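## Task

With the right gripper holding a reel whose cable already has one end attached, wrap the cable one complete turn around the reel's hub, staying within roughly one cable diameter of the hub over almost the whole turn. Then declare completion while the right gripper keeps the reel lifted and still. Only the grippers may carry its weight, and it must not drop when the left arm is withdrawn. Apart from that required hold, anything kept in place only by the robot at the end does not count.

## Robot and tools

Robot: two arms, left_arm and right_arm, each ending in a parallel gripper. Fingers extend along the gripper's +z axis and close along its y axis. end_effector_position is the point between the finger pads, about 1 cm short of the tips. Joint limits (rad, base to hand): waist -2.618 to 3.054, shoulder 0.000 to 3.142, elbow 0.000 to 3.142, wrist pitch -1.571 to 1.571, wrist yaw -1.571 to 1.571, wrist roll -2.094 to 2.094. Elbows stop just before fully straight.

Frame: one scene frame for both arms. Origin sits on the table surface midway between the arms; +z is up, +x points out across the table, and left_arm is on the +y side. The arm names do not correspond to image sides. Reported hand positions can be a bit wrong, more so at long reach.

The row format (used by every motion tool): 16 numbers in one flat list covering both arms, always all 16 even if one arm is idle: left x, y, z, qw, qx, qy, qz, opening, then the same eight for the right arm. x, y, z is an absolute target position in metres and qw..qz an absolute target orientation quaternion (w first), both in the scene frame, so each half is a pose. Opening is a scale from -1 (closed) to +1 (fully open, 0.094 m). To hold an arm still, resend its latest reported position and quaternion plus the desired opening, unchanged in every row; do not copy a drifted quaternion from later results.

execute_actions(actions): a list of up to 15 actions; each action is a table of up to 15 rows, each row lasting one 1/30 s step. Fewer rows means the last row repeats to fill 15 steps. An empty list just returns state and images. A target more than 0.6 m from a gripper's current position along any of its own axes gets the action rejected for both arms; a malformed action, or a first action failing that check, rejects the whole call.

move(target, speed, blocking): target is one 16-number row (absolute poses). The grippers travel in straight lines to their poses, finishing together, in 0.5 to 10 s (cut off at 10 s). speed is in m/s, 0.002 to 0.5, default 0.25; rotation is capped at twice that in rad/s. Openings are applied at the start. Paths ignore obstacles and the other arm; the hand lags, can wander, and may overshoot speed near full extension. Faster contact hits harder; aiming further beyond a contact presses harder. blocking=false returns after 0.5 s while motion continues; check with wait(0), and use wait or stop before sending new rows or moves. The result adds a move: line with the ending (done, off_target, moving, held, fault) and limits: paced means a commanded pose was clipped; held means a check blocked some steps, after which the arm may speed up sharply. Distances to each pose are reported too. If only one arm is named, the other finished fine.

wait(seconds): 0 to 10; lets time pass with last commands held; returns early if a running move ends.

stop(): brakes a running move; needs stopping distance; fingers keep moving.

zoom_image(camera, region): camera is cam_high, cam_low, cam_left_wrist or cam_right_wrist (all 504x504); region [x0, y0, x1, y1] in pixels from the top-left, at most 504 by 504.

finished_scene(scene): pass the current scene's number; irreversible; the result reports success and gives the next task.

Control details: each step, the commanded pose is limited to 70 mm and 16 degrees from the measured pose, then damped IK drives the joints, favouring position over orientation. Far targets need several actions; after an action the arm coasts only to its last clipped pose, so keep commanding. Joint friction may leave the hand up to about 31 mm off, and tiny commands may not move it. Hand target lines show what each arm is now being driven toward; a pose unreachable line means the clearance check altered or blocked that arm's command. HELD in step readings marks steps where an arm's row was held back.

Gripping: grip_measured uses the same -1..1 scale; the last Joint positions value is the opening in metres. Readings may be off by about 1 mm per gripper. To hold something, command about 0.03 below grip_measured (less for a gentler grip). Pad force tops out around 50 to 62 N, weaker on very thin parts (under about 2 mm).

Results: the state line left_arm: … | right_arm: … gives position and quaternion; joint torques follow the joint order minus the gripper and are offset, scaled and noisy. Camera images come in the order cam_high, cam_low, cam_left_wrist, cam_right_wrist; calibration (K, distortion, T_world_to_cam) is supplied and may be slightly off.

Heat: holding loads warms motors. MOTOR HOT appears at 75 °C; 90 °C halts that arm for 10 s; 100 °C makes it go limp and drop. These appear as OVER-TEMPERATURE FAULT lines.

Avoid: dropping the reel, knocking anything off the table (automatic failure), slams or hard shoves, and collisions or pressing between the two arms. A loose object may occasionally get nudged by outside forces. At the end, the holding gripper alone must support the reel, raised and stable, with the cable turn staying in place on its own.

Each tool is called as name([rows], argument=value, ...), one row to a line, values as JSON.

## Session

execute_actions(actions=[])

Scene clock: 0.00 s.
left_arm: end_effector_position=(+0.3793, +0.3624, +0.4687) grip_measured=+1.000 end_effector_quat_wxyz=(+0.790, -0.142, +0.594, -0.054) | right_arm: end_effector_position=(+0.3020, -0.0844, +0.4280) grip_measured=-0.963 end_effector_quat_wxyz=(+0.467, -0.317, +0.808, +0.169)
Joint positions: left_arm=[-0.017  1.112  1.094  0.282 -0.229 -0.241  0.094] | right_arm=[ 0.647  1.446  1.986 -1.075  0.091  0.028  0.002]
Joint velocities: left_arm=[ 0.017 -0.002  0.012 -0.037  0.007 -0.022  0.   ] | right_arm=[ 0.012 -0.007  0.012  0.022  0.066 -0.022  0.001]
Joint torques (N m, as the arm reports them, + toward a larger angle): no reading
Motor temperatures (°C, as the motors report them): left_arm=[24 28 27 29 25 24] | right_arm=[25 30 28 31 23 23]
Hand target (left_arm): +0.379, +0.362, +0.469; +0.790, -0.142, +0.594, -0.054
Hand target (right_arm): +0.306, -0.080, +0.437; +0.484, -0.312, +0.798, +0.178
camera_calibration (this result's frames):
cam_left_wrist: T_world_to_cam=[[0.110483, -0.991841, -0.063593, 0.342029], [-0.0739085, 0.0556084, -0.995713, 0.524576], [0.991126, 0.11471, -0.0671617, -0.283394], [0, 0, 0, 1]] pos_world=[0.281861, 0.342575, 0.525045]
cam_right_wrist: T_world_to_cam=[[0.595625, -0.8029, 0.0241353, -0.264398], [-0.737658, -0.558624, -0.379209, 0.379768], [0.317949, 0.208063, -0.924996, 0.41546], [0, 0, 0, 1]] pos_world=[0.305526, -0.0865794, 0.534692]

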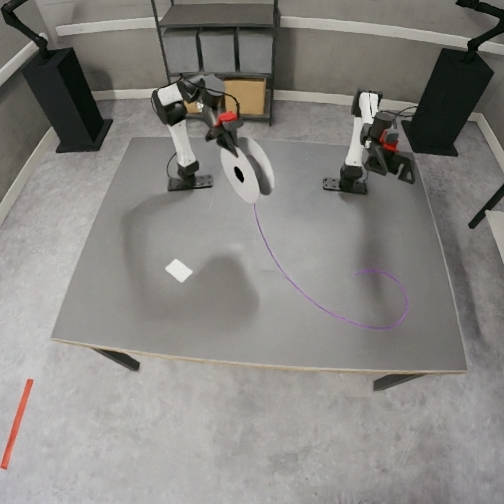

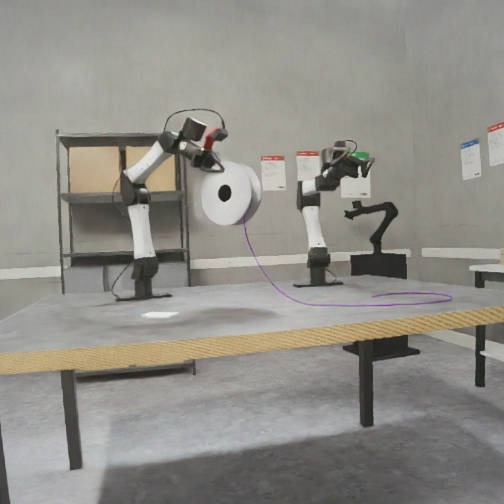

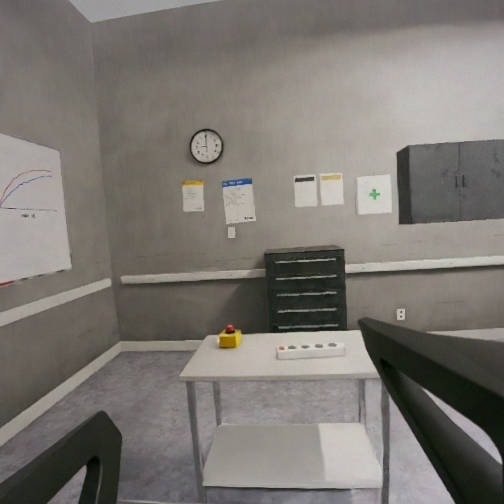

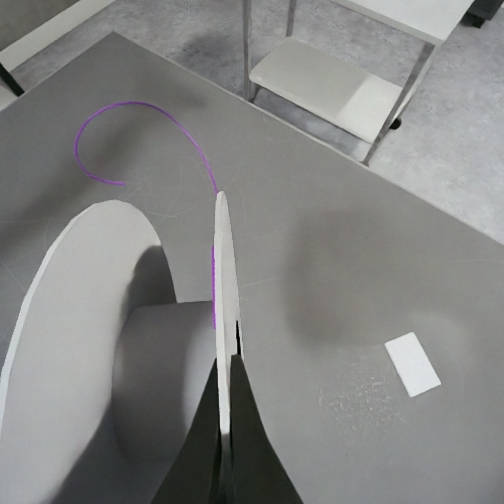

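move(target=[0.42,0.08,0.12,0.5,0.5,0.5,-0.5,1, 0.35,-0.12,0.58,0.707,0,0.707,0,-1], speed=0.15)

Scene clock: 9.63 s.
left_arm: end_effector_position=(+0.4264, +0.0869, +0.1199) grip_measured=+1.000 end_effector_quat_wxyz=(+0.508, +0.493, +0.501, -0.498) | right_arm: end_effector_position=(+0.3518, -0.1205, +0.5574) grip_measured=-0.963 end_effector_quat_wxyz=(+0.682, -0.024, +0.730, -0.030)
Joint positions: left_arm=[-0.158  2.324  1.216  1.162  1.341 -0.051  0.094] | right_arm=[ 0.833  1.691  2.386 -0.825  1.022  0.034  0.002]
Joint velocities: left_arm=[-0.012 -0.007 -0.017 -0.095  0.007  0.022  0.   ] | right_arm=[-0.002  0.002  0.007 -0.051 -0.022  0.022  0.001]
Joint torques (N m, as the arm reports them, + toward a larger angle): left_arm=[ -1.11 -12.14   7.46   1.2    0.13   0.15] | right_arm=[ 0.61 -5.72  7.04  2.42  0.29 -0.02]
Motor temperatures (°C, as the motors report them): left_arm=[24 29 28 31 25 24] | right_arm=[25 30 29 36 23 23]
Hand target (left_arm): +0.427, +0.083, +0.118; +0.502, +0.498, +0.497, -0.502
Hand target (right_arm): +0.347, -0.122, +0.578; +0.701, +0.003, +0.713, -0.003
Off the commanded pose (left_arm): 0.009 m, 1 deg.
Off the commanded pose (right_arm): 0.023 m, 6 deg.
move: off_target (right_arm)
camera_calibration (this result's frames):
cam_left_wrist: T_world_to_cam=[[-0.937652, 0.0489216, -0.344115, 0.431443], [0.34177, 0.309963, -0.887196, -0.0163135], [0.0632599, -0.949489, -0.307357, 0.195079], [0, 0, 0, 1]] pos_world=[0.397778, 0.169175, 0.193952]
cam_right_wrist: T_world_to_cam=[[-0.0938421, -0.994959, 0.0353663, -0.11305], [-0.655051, 0.034954, -0.754776, 0.697145], [0.749734, -0.0939964, -0.655029, 0.188039], [0, 0, 0, 1]] pos_world=[0.305077, -0.119173, 0.653357]

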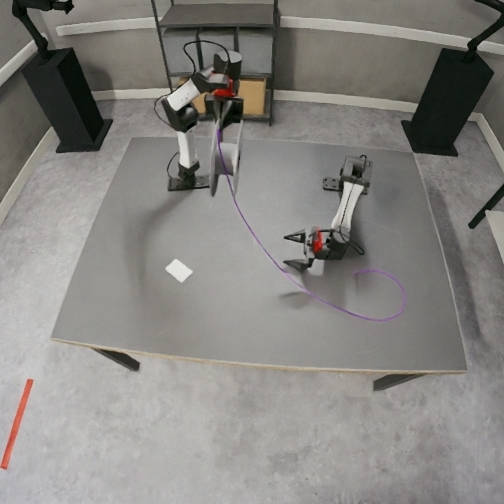

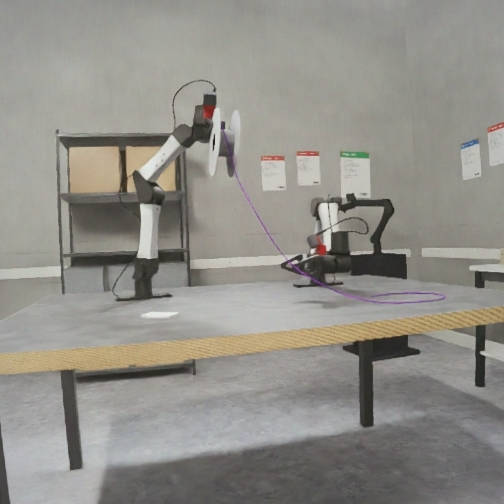

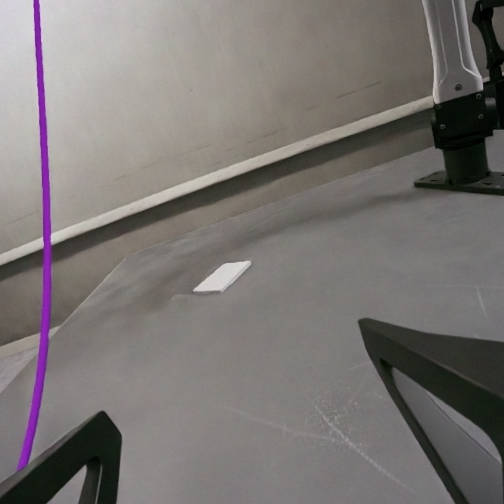

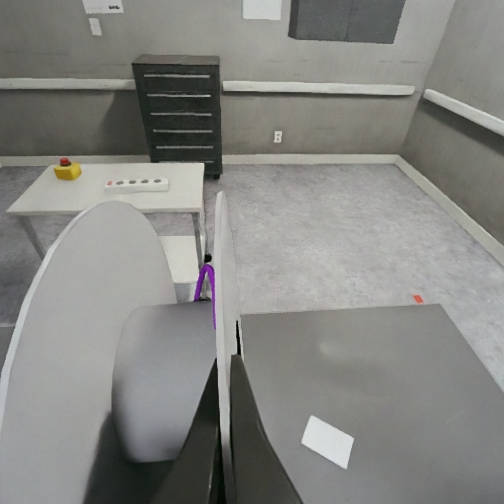

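move(target=[0.44,0.16,0.12,0.5,0.5,0.5,-0.5,1, 0.35,-0.12,0.58,0.707,0,0.707,0,-1], speed=0.15)

move(target=[0.50,0.16,0.12,0.5,0.5,0.5,-0.5,1, 0.35,-0.12,0.58,0.707,0,0.707,0,-1], speed=0.15)

Scene clock: 14.10 s.
left_arm: end_effector_position=(+0.4353, +0.1618, +0.1178) grip_measured=+1.000 end_effector_quat_wxyz=(+0.505, +0.496, +0.503, -0.496) | right_arm: end_effector_position=(+0.3522, -0.1197, +0.5644) grip_measured=-0.963 end_effector_quat_wxyz=(+0.691, -0.018, +0.723, -0.024)
Joint positions: left_arm=[ 0.015  2.324  1.216  1.156  1.517 -0.047  0.094] | right_arm=[ 0.833  1.691  2.386 -0.782  1.021  0.015  0.002]
Joint velocities: left_arm=[ 0.017  0.007 -0.002  0.037 -0.022 -0.022  0.   ] | right_arm=[-0.002  0.012 -0.012 -0.007 -0.081 -0.081 -0.001]
Joint torques (N m, as the arm reports them, + toward a larger angle): left_arm=[ -0.76 -12.31   7.81   1.13   0.17   0.  ] | right_arm=[ 0.13 -6.69  4.82  2.4   0.13 -0.05]
Motor temperatures (°C, as the motors report them): left_arm=[24 31 29 31 25 24] | right_arm=[25 30 30 37 23 23]
Hand target (left_arm): +0.439, +0.161, +0.120; +0.501, +0.499, +0.500, -0.500
Hand target (right_arm): +0.349, -0.121, +0.579; +0.706, +0.001, +0.708, -0.000
Off the commanded pose (left_arm): 0.006 m, 1 deg.
Off the commanded pose (right_arm): 0.016 m, 4 deg.
move: off_target (right_arm)
camera_calibration (this result's frames):
cam_left_wrist: T_world_to_cam=[[-0.937493, 0.0548774, -0.34365, 0.434342], [0.342682, 0.317615, -0.884133, -0.0464127], [0.0606293, -0.946631, -0.316567, 0.266787], [0, 0, 0, 1]] pos_world=[0.406922, 0.243455, 0.192682]
cam_right_wrist: T_world_to_cam=[[-0.0925909, -0.995585, 0.0154127, -0.101734], [-0.637817, 0.0474171, -0.768727, 0.706015], [0.764602, -0.0810076, -0.639391, 0.179928], [0, 0, 0, 1]] pos_world=[0.303316, -0.120186, 0.659345]

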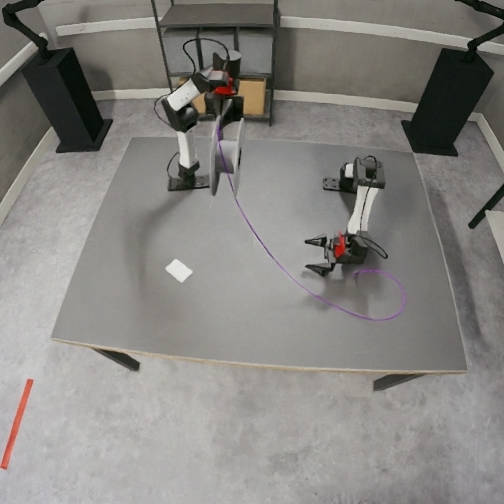

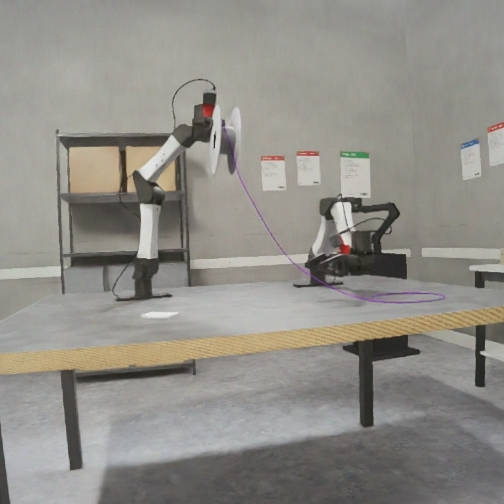

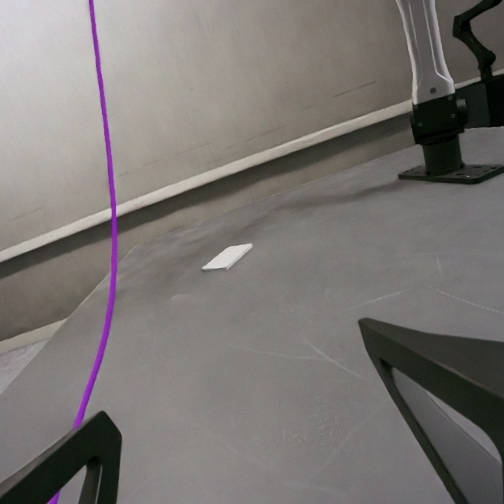

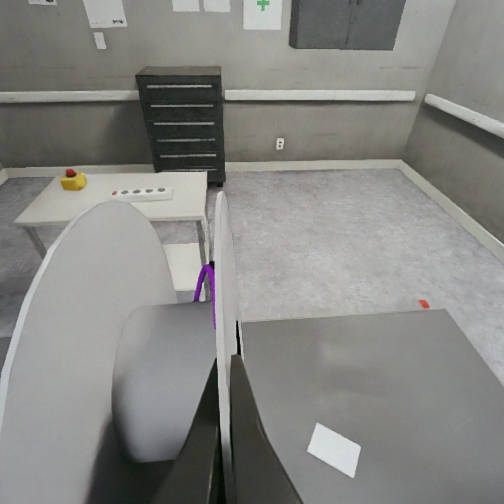

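Scene clock: 15.20 s.
left_arm: end_effector_position=(+0.4965, +0.1594, +0.1254) grip_measured=+1.000 end_effector_quat_wxyz=(+0.509, +0.502, +0.495, -0.494) | right_arm: end_effector_position=(+0.3522, -0.1195, +0.5648) grip_measured=-0.963 end_effector_quat_wxyz=(+0.691, -0.019, +0.722, -0.023)
Joint positions: left_arm=[ 0.015  2.494  1.575  1.053  1.525 -0.112  0.094] | right_arm=[ 0.833  1.691  2.386 -0.78   1.02   0.012  0.002]
Joint velocities: left_arm=[-0.007 -0.012 -0.002 -0.037 -0.007  0.007  0.   ] | right_arm=[ 0.002 -0.007  0.002  0.007 -0.037  0.022 -0.001]
Joint torques (N m, as the arm reports them, + toward a larger angle): left_arm=[ -0.18 -13.4    8.12   1.05   0.06   0.04] | right_arm=[ 0.08 -6.71  4.82  2.39  0.11 -0.03]
Motor temperatures (°C, as the motors report them): left_arm=[24 31 29 31 25 24] | right_arm=[25 30 30 37 23 23]
Hand target (left_arm): +0.499, +0.161, +0.121; +0.501, +0.499, +0.499, -0.501
Hand target (right_arm): +0.349, -0.121, +0.579; +0.706, +0.000, +0.708, -0.000
Off the commanded pose (left_arm): 0.007 m, 1 deg.
Off the commanded pose (right_arm): 0.015 m, 4 deg.
move: off_target (right_arm)
camera_calibration (this result's frames):
cam_left_wrist: T_world_to_cam=[[-0.929629, 0.0610778, -0.363399, 0.492059], [0.363621, 0.311933, -0.877769, -0.0701968], [0.0597439, -0.948139, -0.312191, 0.263344], [0, 0, 0, 1]] pos_world=[0.467224, 0.24153, 0.199411]
cam_right_wrist: T_world_to_cam=[[-0.0917498, -0.99566, 0.0156157, -0.102], [-0.636984, 0.0466298, -0.769465, 0.706329], [0.765398, -0.0805453, -0.638498, 0.17943], [0, 0, 0, 1]] pos_world=[0.303226, -0.120041, 0.659654]

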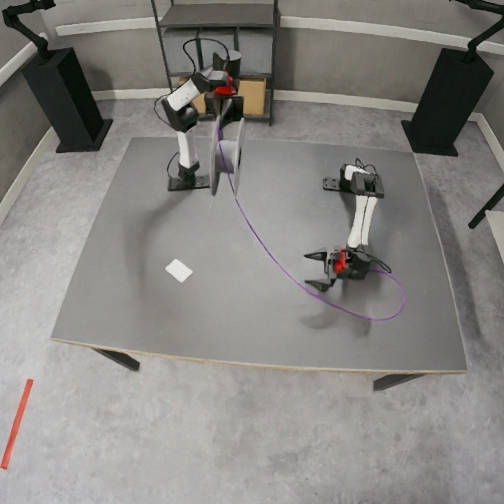

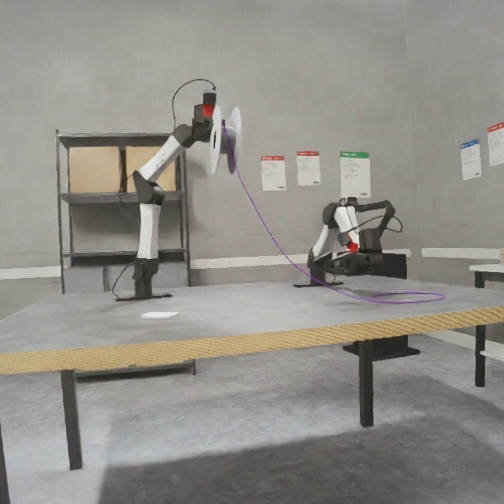

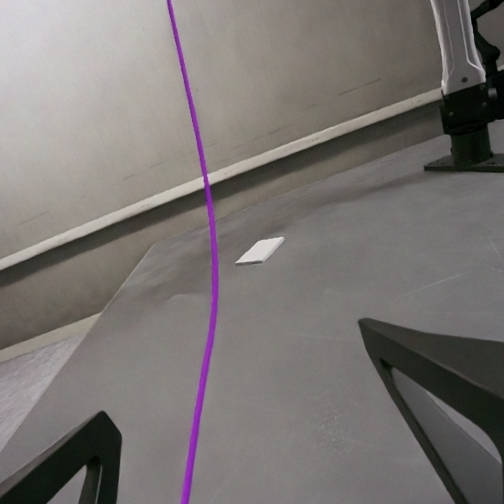

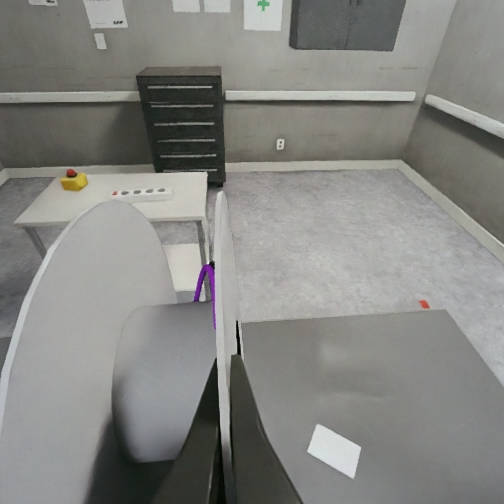

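move(target=[0.51,0.075,0.12,0.5,0.5,0.5,-0.5,1, 0.35,-0.12,0.58,0.707,0,0.707,0,-1], speed=0.1)

move(target=[0.51,0.075,0.12,0.5,0.5,0.5,-0.5,-1, 0.35,-0.12,0.58,0.707,0,0.707,0,-1])

Scene clock: 19.17 s.
left_arm: end_effector_position=(+0.5056, +0.0766, +0.1275) grip_measured=+1.000 end_effector_quat_wxyz=(+0.503, +0.503, +0.492, -0.502) | right_arm: end_effector_position=(+0.3522, -0.1195, +0.5646) grip_measured=-0.963 end_effector_quat_wxyz=(+0.691, -0.019, +0.723, -0.024)
Joint positions: left_arm=[-0.143  2.543  1.716  0.874  1.385 -0.034  0.094] | right_arm=[ 0.833  1.691  2.386 -0.781  1.02   0.012  0.002]
Joint velocities: left_arm=[-0.017 -0.007 -0.007 -0.066 -0.051 -0.007  0.   ] | right_arm=[-0.012  0.017  0.002  0.037  0.037 -0.081  0.001]
Joint torques (N m, as the arm reports them, + toward a larger angle): left_arm=[ -0.73 -13.96   8.57   1.2   -0.11   0.15] | right_arm=[ 0.1  -6.7   4.85  2.44  0.13 -0.02]
Motor temperatures (°C, as the motors report them): left_arm=[24 33 29 31 25 24] | right_arm=[25 30 30 38 23 23]
Hand target (left_arm): +0.511, +0.075, +0.121; +0.501, +0.499, +0.499, -0.501
Hand target (right_arm): +0.349, -0.121, +0.579; +0.706, +0.001, +0.708, -0.000
Off the commanded pose (left_arm): 0.009 m, 1 deg.
Off the commanded pose (right_arm): 0.016 m, 4 deg.
move: off_target (right_arm)
camera_calibration (this result's frames):
cam_left_wrist: T_world_to_cam=[[-0.932199, 0.0767541, -0.353713, 0.505178], [0.359776, 0.303318, -0.88236, -0.0426971], [0.0395631, -0.949793, -0.310368, 0.195006], [0, 0, 0, 1]] pos_world=[0.478573, 0.159392, 0.201537]
cam_right_wrist: T_world_to_cam=[[-0.0913611, -0.995679, 0.0166239, -0.102655], [-0.637488, 0.0456534, -0.769106, 0.706032], [0.765024, -0.080864, -0.638904, 0.179641], [0, 0, 0, 1]] pos_world=[0.303278, -0.119917, 0.659494]

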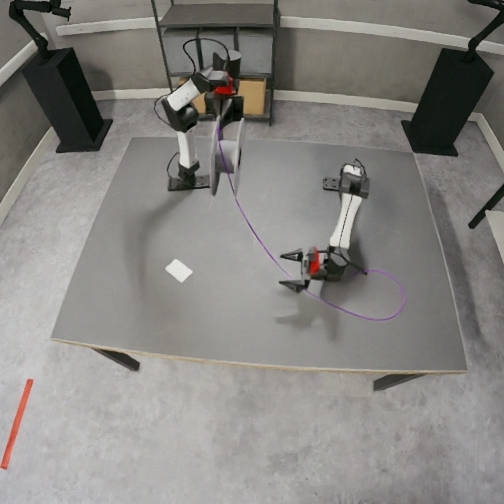

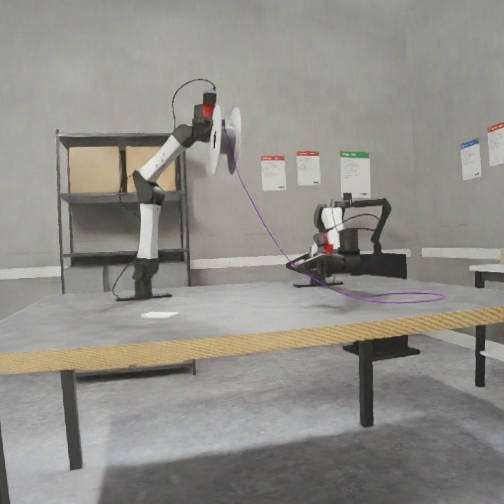

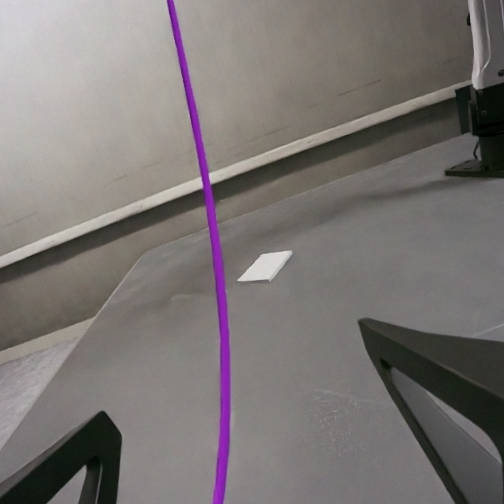

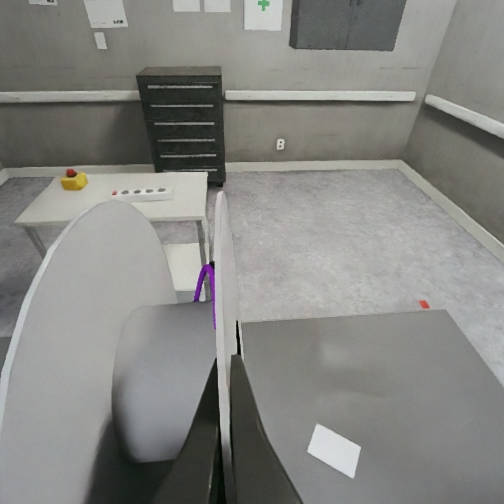

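Scene clock: 19.87 s.
left_arm: end_effector_position=(+0.5058, +0.0766, +0.1260) grip_measured=-0.964 end_effector_quat_wxyz=(+0.502, +0.504, +0.493, -0.501) | right_arm: end_effector_position=(+0.3522, -0.1195, +0.5638) grip_measured=-0.963 end_effector_quat_wxyz=(+0.690, -0.021, +0.723, -0.025)
Joint positions: left_arm=[-0.143  2.543  1.716  0.86   1.384 -0.02   0.002] | right_arm=[ 0.833  1.691  2.386 -0.785  1.019  0.012  0.002]
Joint velocities: left_arm=[-0.002 -0.007 -0.017  0.007  0.022 -0.007 -0.001] | right_arm=[ 0.012  0.002  0.012 -0.051 -0.066  0.007 -0.001]
Joint torques (N m, as the arm reports them, + toward a larger angle): left_arm=[ -0.7  -14.36   8.14   1.2   -0.09   0.18] | right_arm=[ 0.12 -6.69  4.86  2.47  0.13 -0.01]
Motor temperatures (°C, as the motors report them): left_arm=[24 33 29 31 25 24] | right_arm=[25 31 30 38 23 23]
Hand target (left_arm): +0.510, +0.075, +0.120; +0.500, +0.500, +0.500, -0.500
Hand target (right_arm): +0.349, -0.121, +0.579; +0.706, +0.001, +0.709, -0.000
Off the commanded pose (left_arm): 0.008 m, 1 deg.
Off the commanded pose (right_arm): 0.016 m, 5 deg.
move: off_target (right_arm)
camera_calibration (this result's frames):
cam_left_wrist: T_world_to_cam=[[-0.93204, 0.0768347, -0.354116, 0.504805], [0.360076, 0.305844, -0.881366, -0.0445084], [0.0405845, -0.948976, -0.312725, 0.194255], [0, 0, 0, 1]] pos_world=[0.478641, 0.15917, 0.20028]
cam_right_wrist: T_world_to_cam=[[-0.0909371, -0.995642, 0.0206986, -0.105078], [-0.639386, 0.0424382, -0.767714, 0.704929], [0.76349, -0.0830481, -0.640458, 0.180343], [0, 0, 0, 1]] pos_world=[0.303476, -0.119559, 0.658861]

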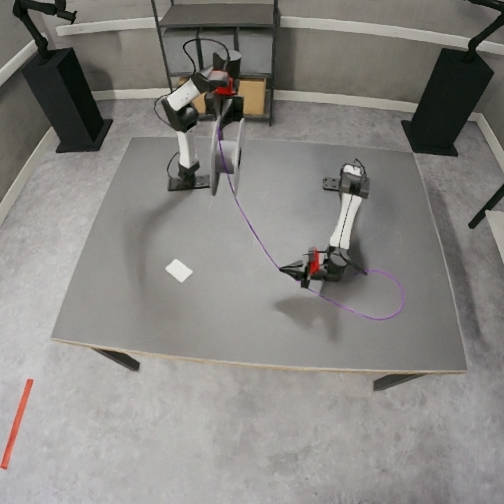

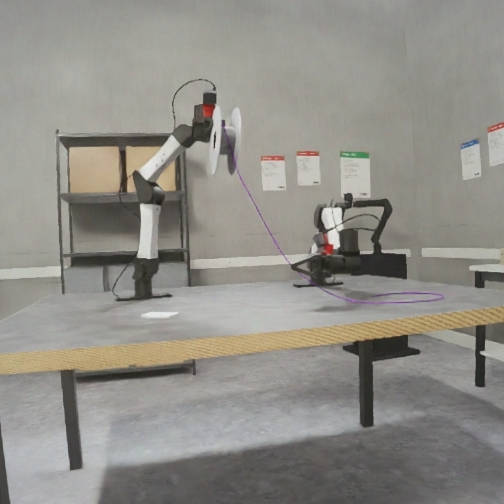

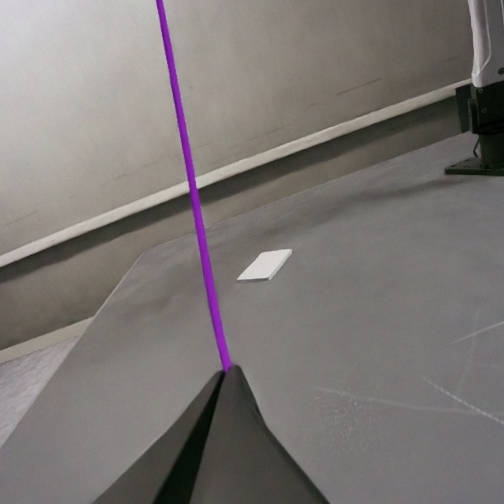

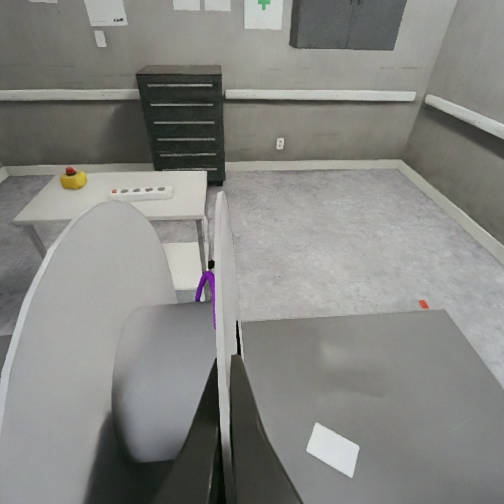

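move(target=[0.20,0.03,0.15,0.5,0.5,0.5,-0.5,-1, 0.35,-0.12,0.36,0.707,0,0.707,0,-1], speed=0.15)

move(target=[0.20,0.06,0.39,0.5,0.5,0.5,-0.5,-1, 0.35,-0.12,0.36,0.707,0,0.707,0,-1], speed=0.15)

move(target=[0.32,0.02,0.52,0.5,0.5,0.5,-0.5,-1, 0.35,-0.12,0.36,0.707,0,0.707,0,-1], speed=0.12)

Scene clock: 28.23 s.
left_arm: end_effector_position=(+0.2074, +0.0205, +0.1499) grip_measured=-0.964 end_effector_quat_wxyz=(+0.503, +0.503, +0.494, -0.499) | right_arm: end_effector_position=(+0.3549, -0.1146, +0.3396) grip_measured=-0.963 end_effector_quat_wxyz=(+0.687, -0.025, +0.726, -0.027)
Joint positions: left_arm=[-0.585  1.777  0.448  1.338  0.937  0.006  0.002] | right_arm=[0.833 1.321 1.031 0.187 1.017 0.015 0.002]
Joint velocities: left_arm=[-0.007 -0.022 -0.002  0.007 -0.022  0.022  0.   ] | right_arm=[ 0.002  0.007 -0.007 -0.022 -0.066  0.037  0.   ]
Joint torques (N m, as the arm reports them, + toward a larger angle): left_arm=[-1.19 -8.11  2.91  1.75 -0.07 -0.07] | right_arm=[ 0.01 -7.9   6.51  2.44  0.16  0.01]
Motor temperatures (°C, as the motors report them): left_arm=[24 36 30 31 25 24] | right_arm=[25 31 30 39 23 23]
Hand target (left_arm): +0.201, +0.023, +0.148; +0.500, +0.499, +0.500, -0.501
Hand target (right_arm): +0.350, -0.120, +0.360; +0.706, +0.001, +0.709, +0.000
Off the commanded pose (left_arm): 0.012 m, 1 deg.
Off the commanded pose (right_arm): 0.022 m, 5 deg.
move: off_target (left_arm, right_arm)
camera_calibration (this result's frames):
cam_left_wrist: T_world_to_cam=[[-0.932389, 0.072521, -0.354106, 0.239576], [0.358594, 0.308615, -0.881003, 0.101312], [0.0453912, -0.948418, -0.313755, 0.15976], [0, 0, 0, 1]] pos_world=[0.179796, 0.102879, 0.224217]
cam_right_wrist: T_world_to_cam=[[-0.0882571, -0.995652, 0.0298038, -0.0993222], [-0.645191, 0.0343443, -0.763249, 0.533938], [0.758906, -0.0865912, -0.645417, 0.0378937], [0, 0, 0, 1]] pos_world=[0.306969, -0.113947, 0.434945]

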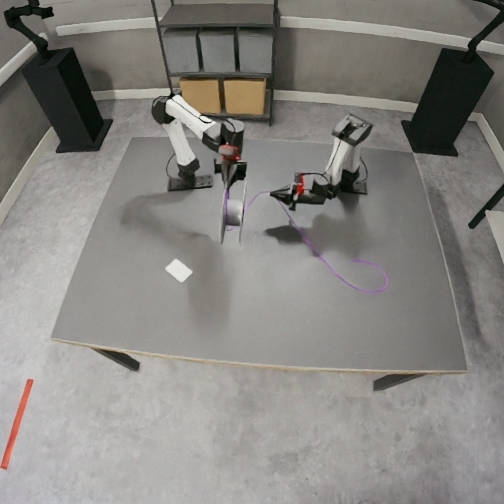

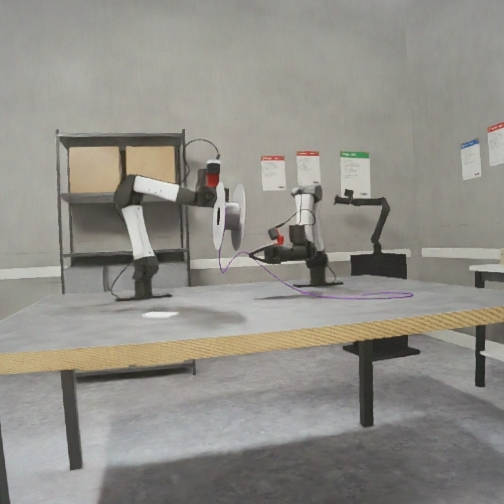

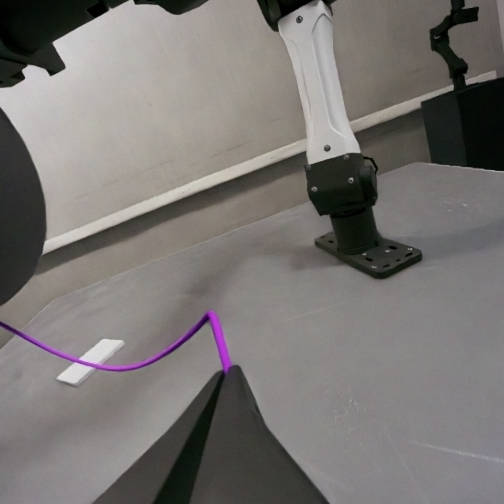

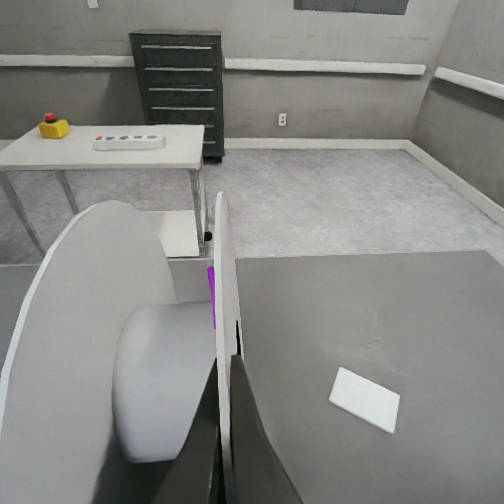

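Scene clock: 30.60 s.
left_arm: end_effector_position=(+0.1964, +0.0598, +0.3829) grip_measured=-0.964 end_effector_quat_wxyz=(+0.495, +0.496, +0.506, -0.503) | right_arm: end_effector_position=(+0.3550, -0.1145, +0.3402) grip_measured=-0.963 end_effector_quat_wxyz=(+0.688, -0.024, +0.725, -0.026)
Joint positions: left_arm=[-0.481  1.136  1.02   0.108  1.034 -0.012  0.002] | right_arm=[0.833 1.321 1.031 0.19  1.017 0.014 0.002]
Joint velocities: left_arm=[ 0.007  0.002 -0.002 -0.081  0.081 -0.007 -0.   ] | right_arm=[-0.002 -0.012 -0.002  0.139  0.007 -0.066 -0.   ]
Joint torques (N m, as the arm reports them, + toward a larger angle): left_arm=[ 0.27 -4.45 10.08  1.46  0.17  0.17] | right_arm=[-0.05 -8.02  6.35  2.41  0.15 -0.03]
Motor temperatures (°C, as the motors report them): left_arm=[24 36 30 32 25 24] | right_arm=[25 31 30 39 23 23]
Hand target (left_arm): +0.195, +0.063, +0.392; +0.500, +0.500, +0.500, -0.500
Hand target (right_arm): +0.350, -0.121, +0.360; +0.706, +0.001, +0.709, -0.000
Off the commanded pose (left_arm): 0.008 m, 1 deg.
Off the commanded pose (right_arm): 0.021 m, 5 deg.
move: off_target (right_arm)
camera_calibration (this result's frames):
cam_left_wrist: T_world_to_cam=[[-0.943601, 0.0688191, -0.323854, 0.29989], [0.328388, 0.319156, -0.888989, 0.306749], [0.0421806, -0.9452, -0.323755, 0.274924], [0, 0, 0, 1]] pos_world=[0.170648, 0.14132, 0.458825]
cam_right_wrist: T_world_to_cam=[[-0.0882336, -0.995708, 0.0279193, -0.0986575], [-0.64366, 0.0356015, -0.764483, 0.534455], [0.760208, -0.0854236, -0.644039, 0.0374783], [0, 0, 0, 1]] pos_world=[0.306811, -0.11406, 0.435473]

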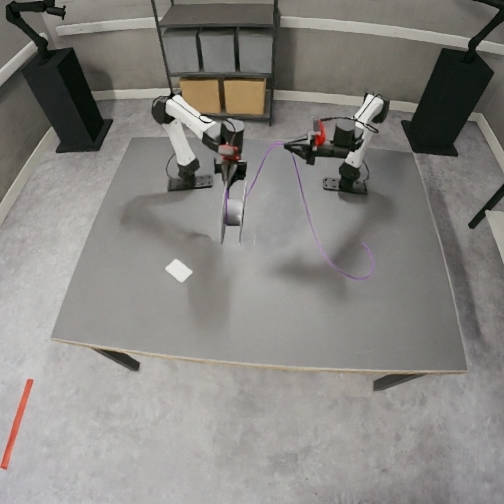

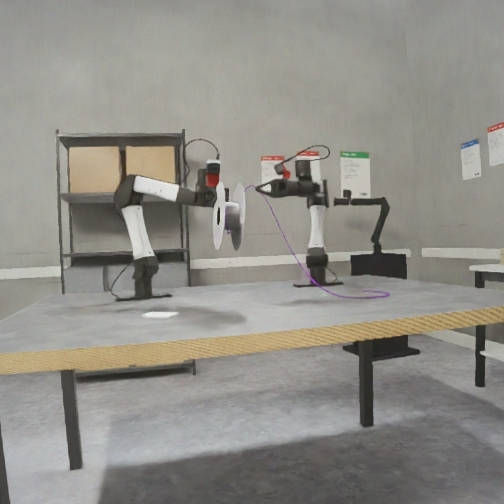

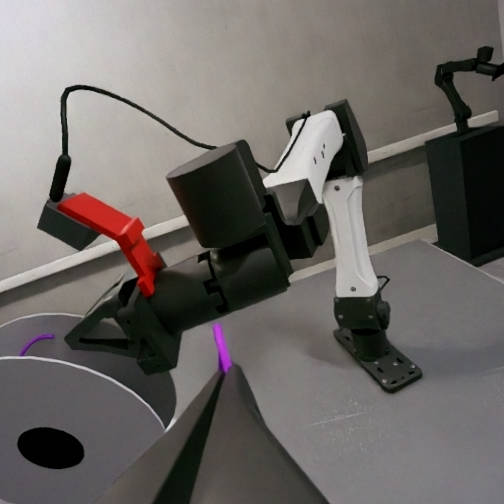

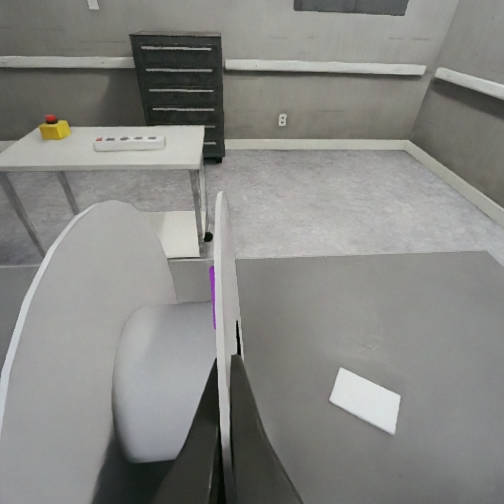

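Scene clock: 32.83 s.
left_arm: end_effector_position=(+0.3134, +0.0220, +0.5225) grip_measured=-0.964 end_effector_quat_wxyz=(+0.505, +0.498, +0.497, -0.501) | right_arm: end_effector_position=(+0.3550, -0.1144, +0.3410) grip_measured=-0.963 end_effector_quat_wxyz=(+0.689, -0.023, +0.724, -0.025)
Joint positions: left_arm=[-0.404  1.783  2.166 -0.36   1.111 -0.015  0.002] | right_arm=[0.833 1.321 1.031 0.195 1.017 0.013 0.002]
Joint velocities: left_arm=[-0.022 -0.002  0.002 -0.125  0.007  0.11  -0.   ] | right_arm=[-0.007 -0.002 -0.007  0.022 -0.022 -0.022  0.   ]
Joint torques (N m, as the arm reports them, + toward a larger angle): left_arm=[ 0.27 -7.64  8.54  1.4   0.15  0.14] | right_arm=[-0.01 -7.94  6.35  2.37  0.15 -0.04]
Motor temperatures (°C, as the motors report them): left_arm=[24 36 31 32 25 24] | right_arm=[25 32 30 39 23 23]
Hand target (left_arm): +0.318, +0.023, +0.520; +0.501, +0.500, +0.499, -0.500
Hand target (right_arm): +0.350, -0.121, +0.360; +0.706, +0.001, +0.708, -0.000
Off the commanded pose (left_arm): 0.007 m, 1 deg.
Off the commanded pose (right_arm): 0.020 m, 5 deg.
move: off_target (right_arm)
camera_calibration (this result's frames):
cam_left_wrist: T_world_to_cam=[[-0.935268, 0.0643688, -0.348038, 0.468235], [0.350444, 0.306283, -0.885088, 0.395833], [0.0496259, -0.949762, -0.309014, 0.269453], [0, 0, 0, 1]] pos_world=[0.285836, 0.10454, 0.596575]
cam_right_wrist: T_world_to_cam=[[-0.088282, -0.995809, 0.0238754, -0.0972247], [-0.641657, 0.038519, -0.766024, 0.535248], [0.761894, -0.082946, -0.642368, 0.0370898], [0, 0, 0, 1]] pos_world=[0.306604, -0.114358, 0.436159]

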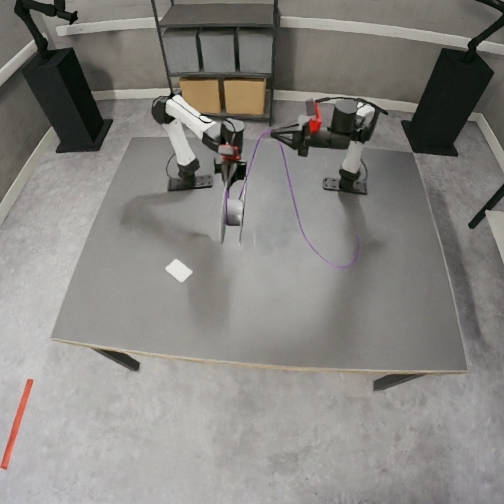

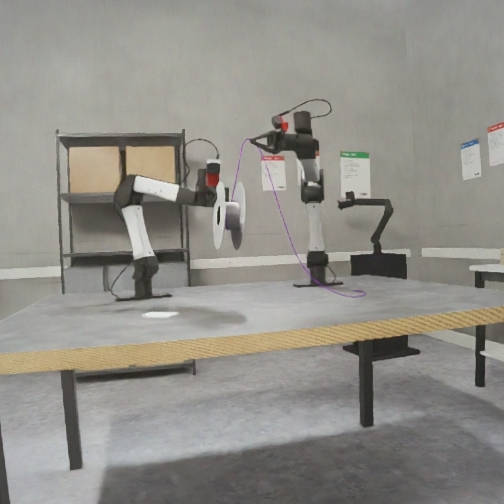

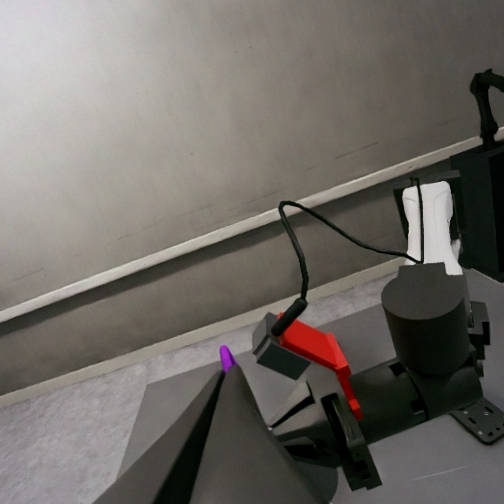

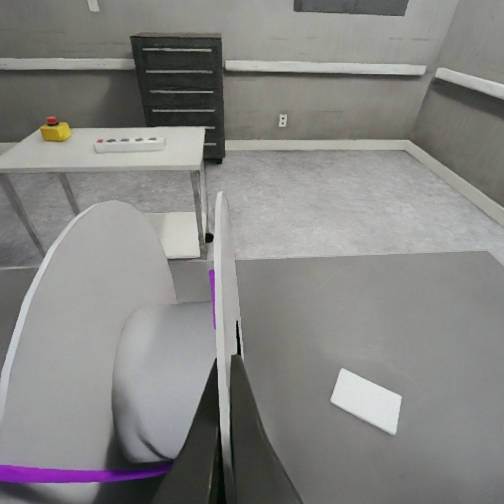

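move(target=[0.45,-0.085,0.51,0.5,0.5,0.5,-0.5,-1, 0.35,-0.12,0.36,0.707,0,0.707,0,-1], speed=0.12)

move(target=[0.57,-0.085,0.40,0.5,0.5,0.5,-0.5,-1, 0.35,-0.12,0.36,0.707,0,0.707,0,-1], speed=0.12)

Scene clock: 38.50 s.
left_arm: end_effector_position=(+0.4527, -0.0790, +0.5047) grip_measured=-0.964 end_effector_quat_wxyz=(+0.621, +0.361, +0.484, -0.500) | right_arm: end_effector_position=(+0.3550, -0.1144, +0.3406) grip_measured=-0.963 end_effector_quat_wxyz=(+0.688, -0.024, +0.725, -0.026)
Joint positions: left_arm=[-0.521  2.457  2.858 -0.034  0.711 -0.283  0.002] | right_arm=[0.833 1.321 1.031 0.193 1.016 0.013 0.002]
Joint velocities: left_arm=[-0.012 -0.007 -0.017 -0.066  0.007 -0.037 -0.001] | right_arm=[-0.007  0.017  0.007  0.022 -0.022  0.007 -0.001]
Joint torques (N m, as the arm reports them, + toward a larger angle): left_arm=[ -1.22 -13.69   8.68   1.68  -0.23  -0.05] | right_arm=[-0.02 -7.96  6.39  2.39  0.15 -0.04]
Motor temperatures (°C, as the motors report them): left_arm=[24 36 31 32 25 24] | right_arm=[25 32 31 40 23 23]
Hand target (left_arm): +0.451, -0.082, +0.509; +0.628, +0.356, +0.476, -0.503
Hand target (right_arm): +0.350, -0.121, +0.360; +0.706, +0.001, +0.709, -0.000
Off the commanded pose (left_arm): 0.008 m, 21 deg; orientation clipped at the last step of the last action.
Off the commanded pose (right_arm): 0.021 m, 5 deg.
elbow stopped short (left arm): the move would have taken joint 3 (elbow) straighter than the controller allows; a more bent joint 3 avoids this.
move: off_target (left_arm, right_arm); limits=paced
camera_calibration (this result's frames):
cam_left_wrist: T_world_to_cam=[[-0.915292, -0.251779, -0.3144, 0.547813], [0.288431, 0.135141, -0.947916, 0.408463], [0.281154, -0.958303, -0.0510725, -0.074544], [0, 0, 0, 1]] pos_world=[0.404554, 0.0112923, 0.555613]
cam_right_wrist: T_world_to_cam=[[-0.0878535, -0.995787, 0.0262798, -0.0981513], [-0.642623, 0.0364982, -0.765313, 0.534813], [0.761129, -0.0841234, -0.643122, 0.0372569], [0, 0, 0, 1]] pos_world=[0.306703, -0.114123, 0.435839]

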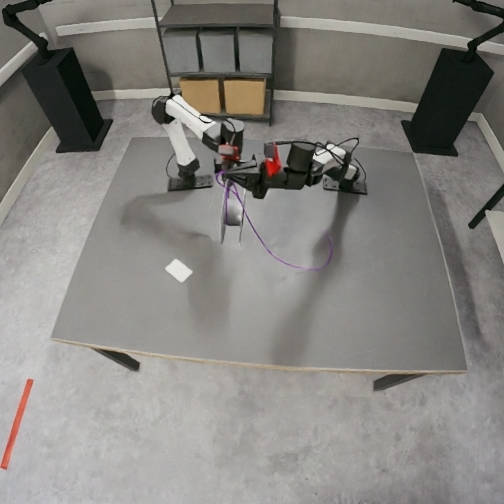

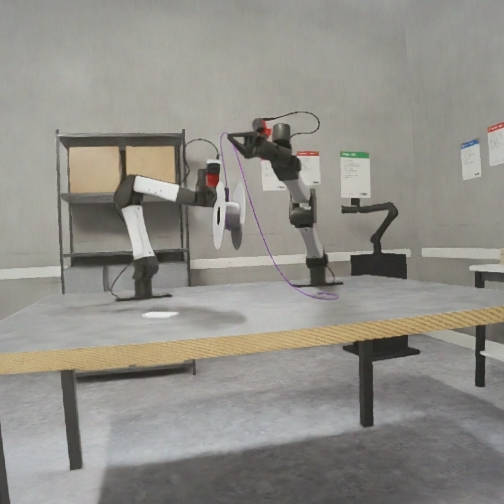

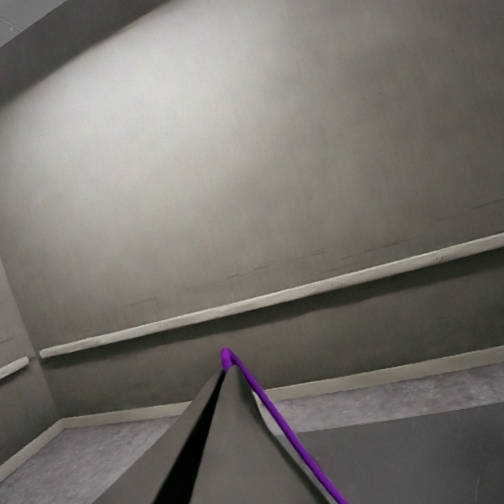

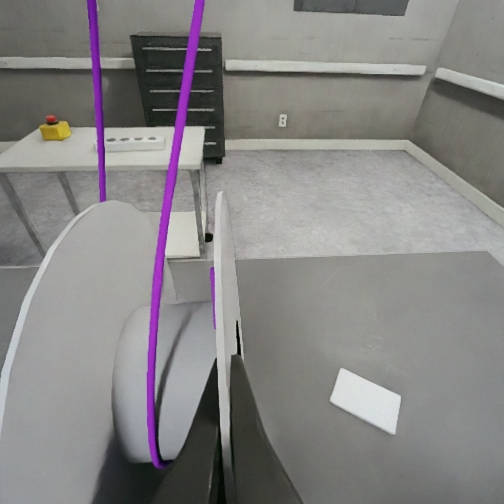

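Scene clock: 40.97 s.
left_arm: end_effector_position=(+0.5687, -0.0801, +0.3963) grip_measured=-0.964 end_effector_quat_wxyz=(+0.688, +0.231, +0.545, -0.420) | right_arm: end_effector_position=(+0.3550, -0.1144, +0.3408) grip_measured=-0.963 end_effector_quat_wxyz=(+0.689, -0.023, +0.724, -0.025)
Joint positions: left_arm=[-0.503  2.706  2.858  0.177  0.373 -0.271  0.002] | right_arm=[0.833 1.321 1.031 0.194 1.016 0.013 0.002]
Joint velocities: left_arm=[ 0.012 -0.027  0.022  0.081 -0.007  0.022 -0.001] | right_arm=[-0.017 -0.007 -0.017 -0.051 -0.095 -0.007 -0.   ]
Joint torques (N m, as the arm reports them, + toward a larger angle): left_arm=[ -1.13 -16.01   9.64   1.76  -0.2    0.16] | right_arm=[-0.04 -7.97  6.31  2.37  0.14 -0.03]
Motor temperatures (°C, as the motors report them): left_arm=[24 37 32 32 25 24] | right_arm=[25 32 31 40 23 23]
Hand target (left_arm): +0.568, -0.082, +0.399; +0.699, +0.228, +0.536, -0.415
Hand target (right_arm): +0.350, -0.121, +0.360; +0.706, +0.001, +0.709, -0.000
Off the commanded pose (left_arm): 0.006 m, 39 deg; orientation clipped at the last step of the last action.
Off the commanded pose (right_arm): 0.021 m, 5 deg.
elbow stopped short (left arm): the move would have taken joint 3 (elbow) straighter than the controller allows; a more bent joint 3 avoids this.
move: off_target (left_arm, right_arm); limits=paced
camera_calibration (this result's frames):
cam_left_wrist: T_world_to_cam=[[-0.797999, -0.564159, -0.211949, 0.48729], [0.159008, 0.142132, -0.976993, 0.358132], [0.581304, -0.813341, -0.0237156, -0.28361], [0, 0, 0, 1]] pos_world=[0.496775, -0.00666501, 0.446447]
cam_right_wrist: T_world_to_cam=[[-0.0878691, -0.995812, 0.0252592, -0.0977895], [-0.64216, 0.0372419, -0.765665, 0.535003], [0.761518, -0.0834988, -0.642743, 0.0371756], [0, 0, 0, 1]] pos_world=[0.306655, -0.1142, 0.435997]

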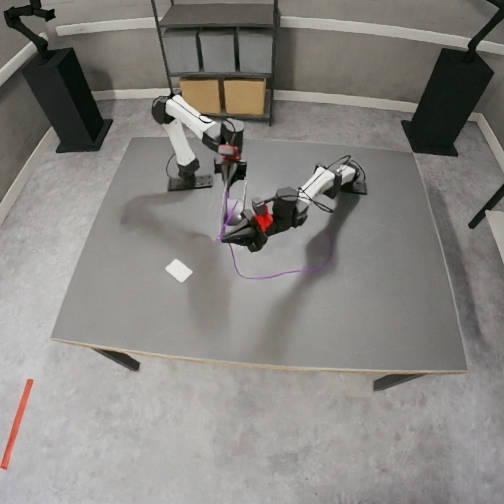

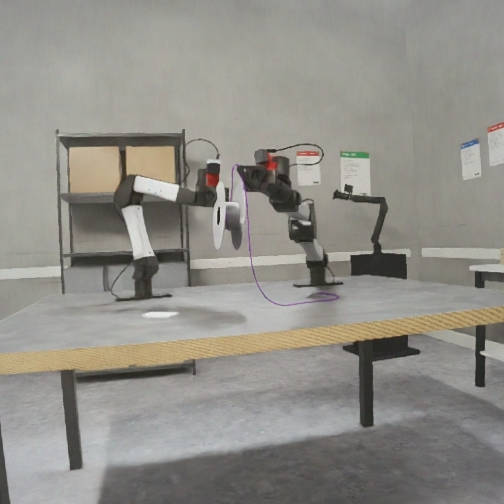

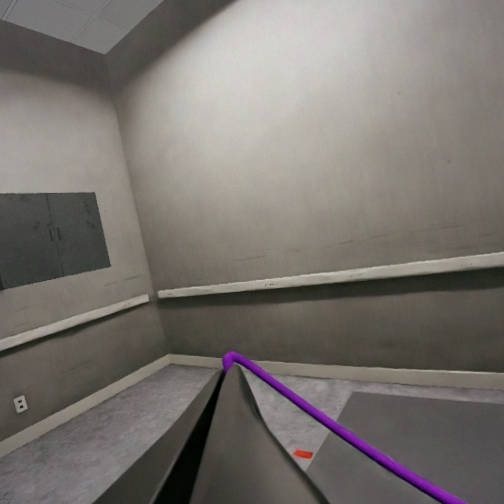

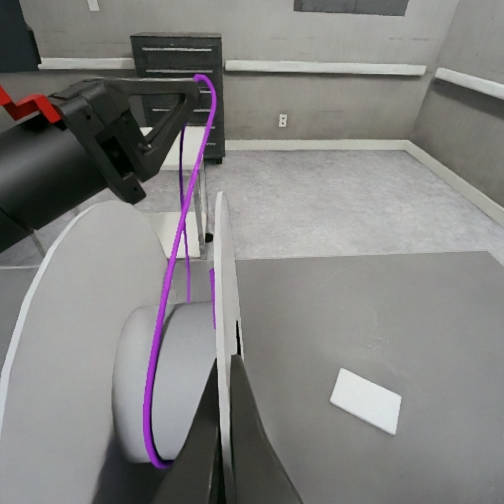

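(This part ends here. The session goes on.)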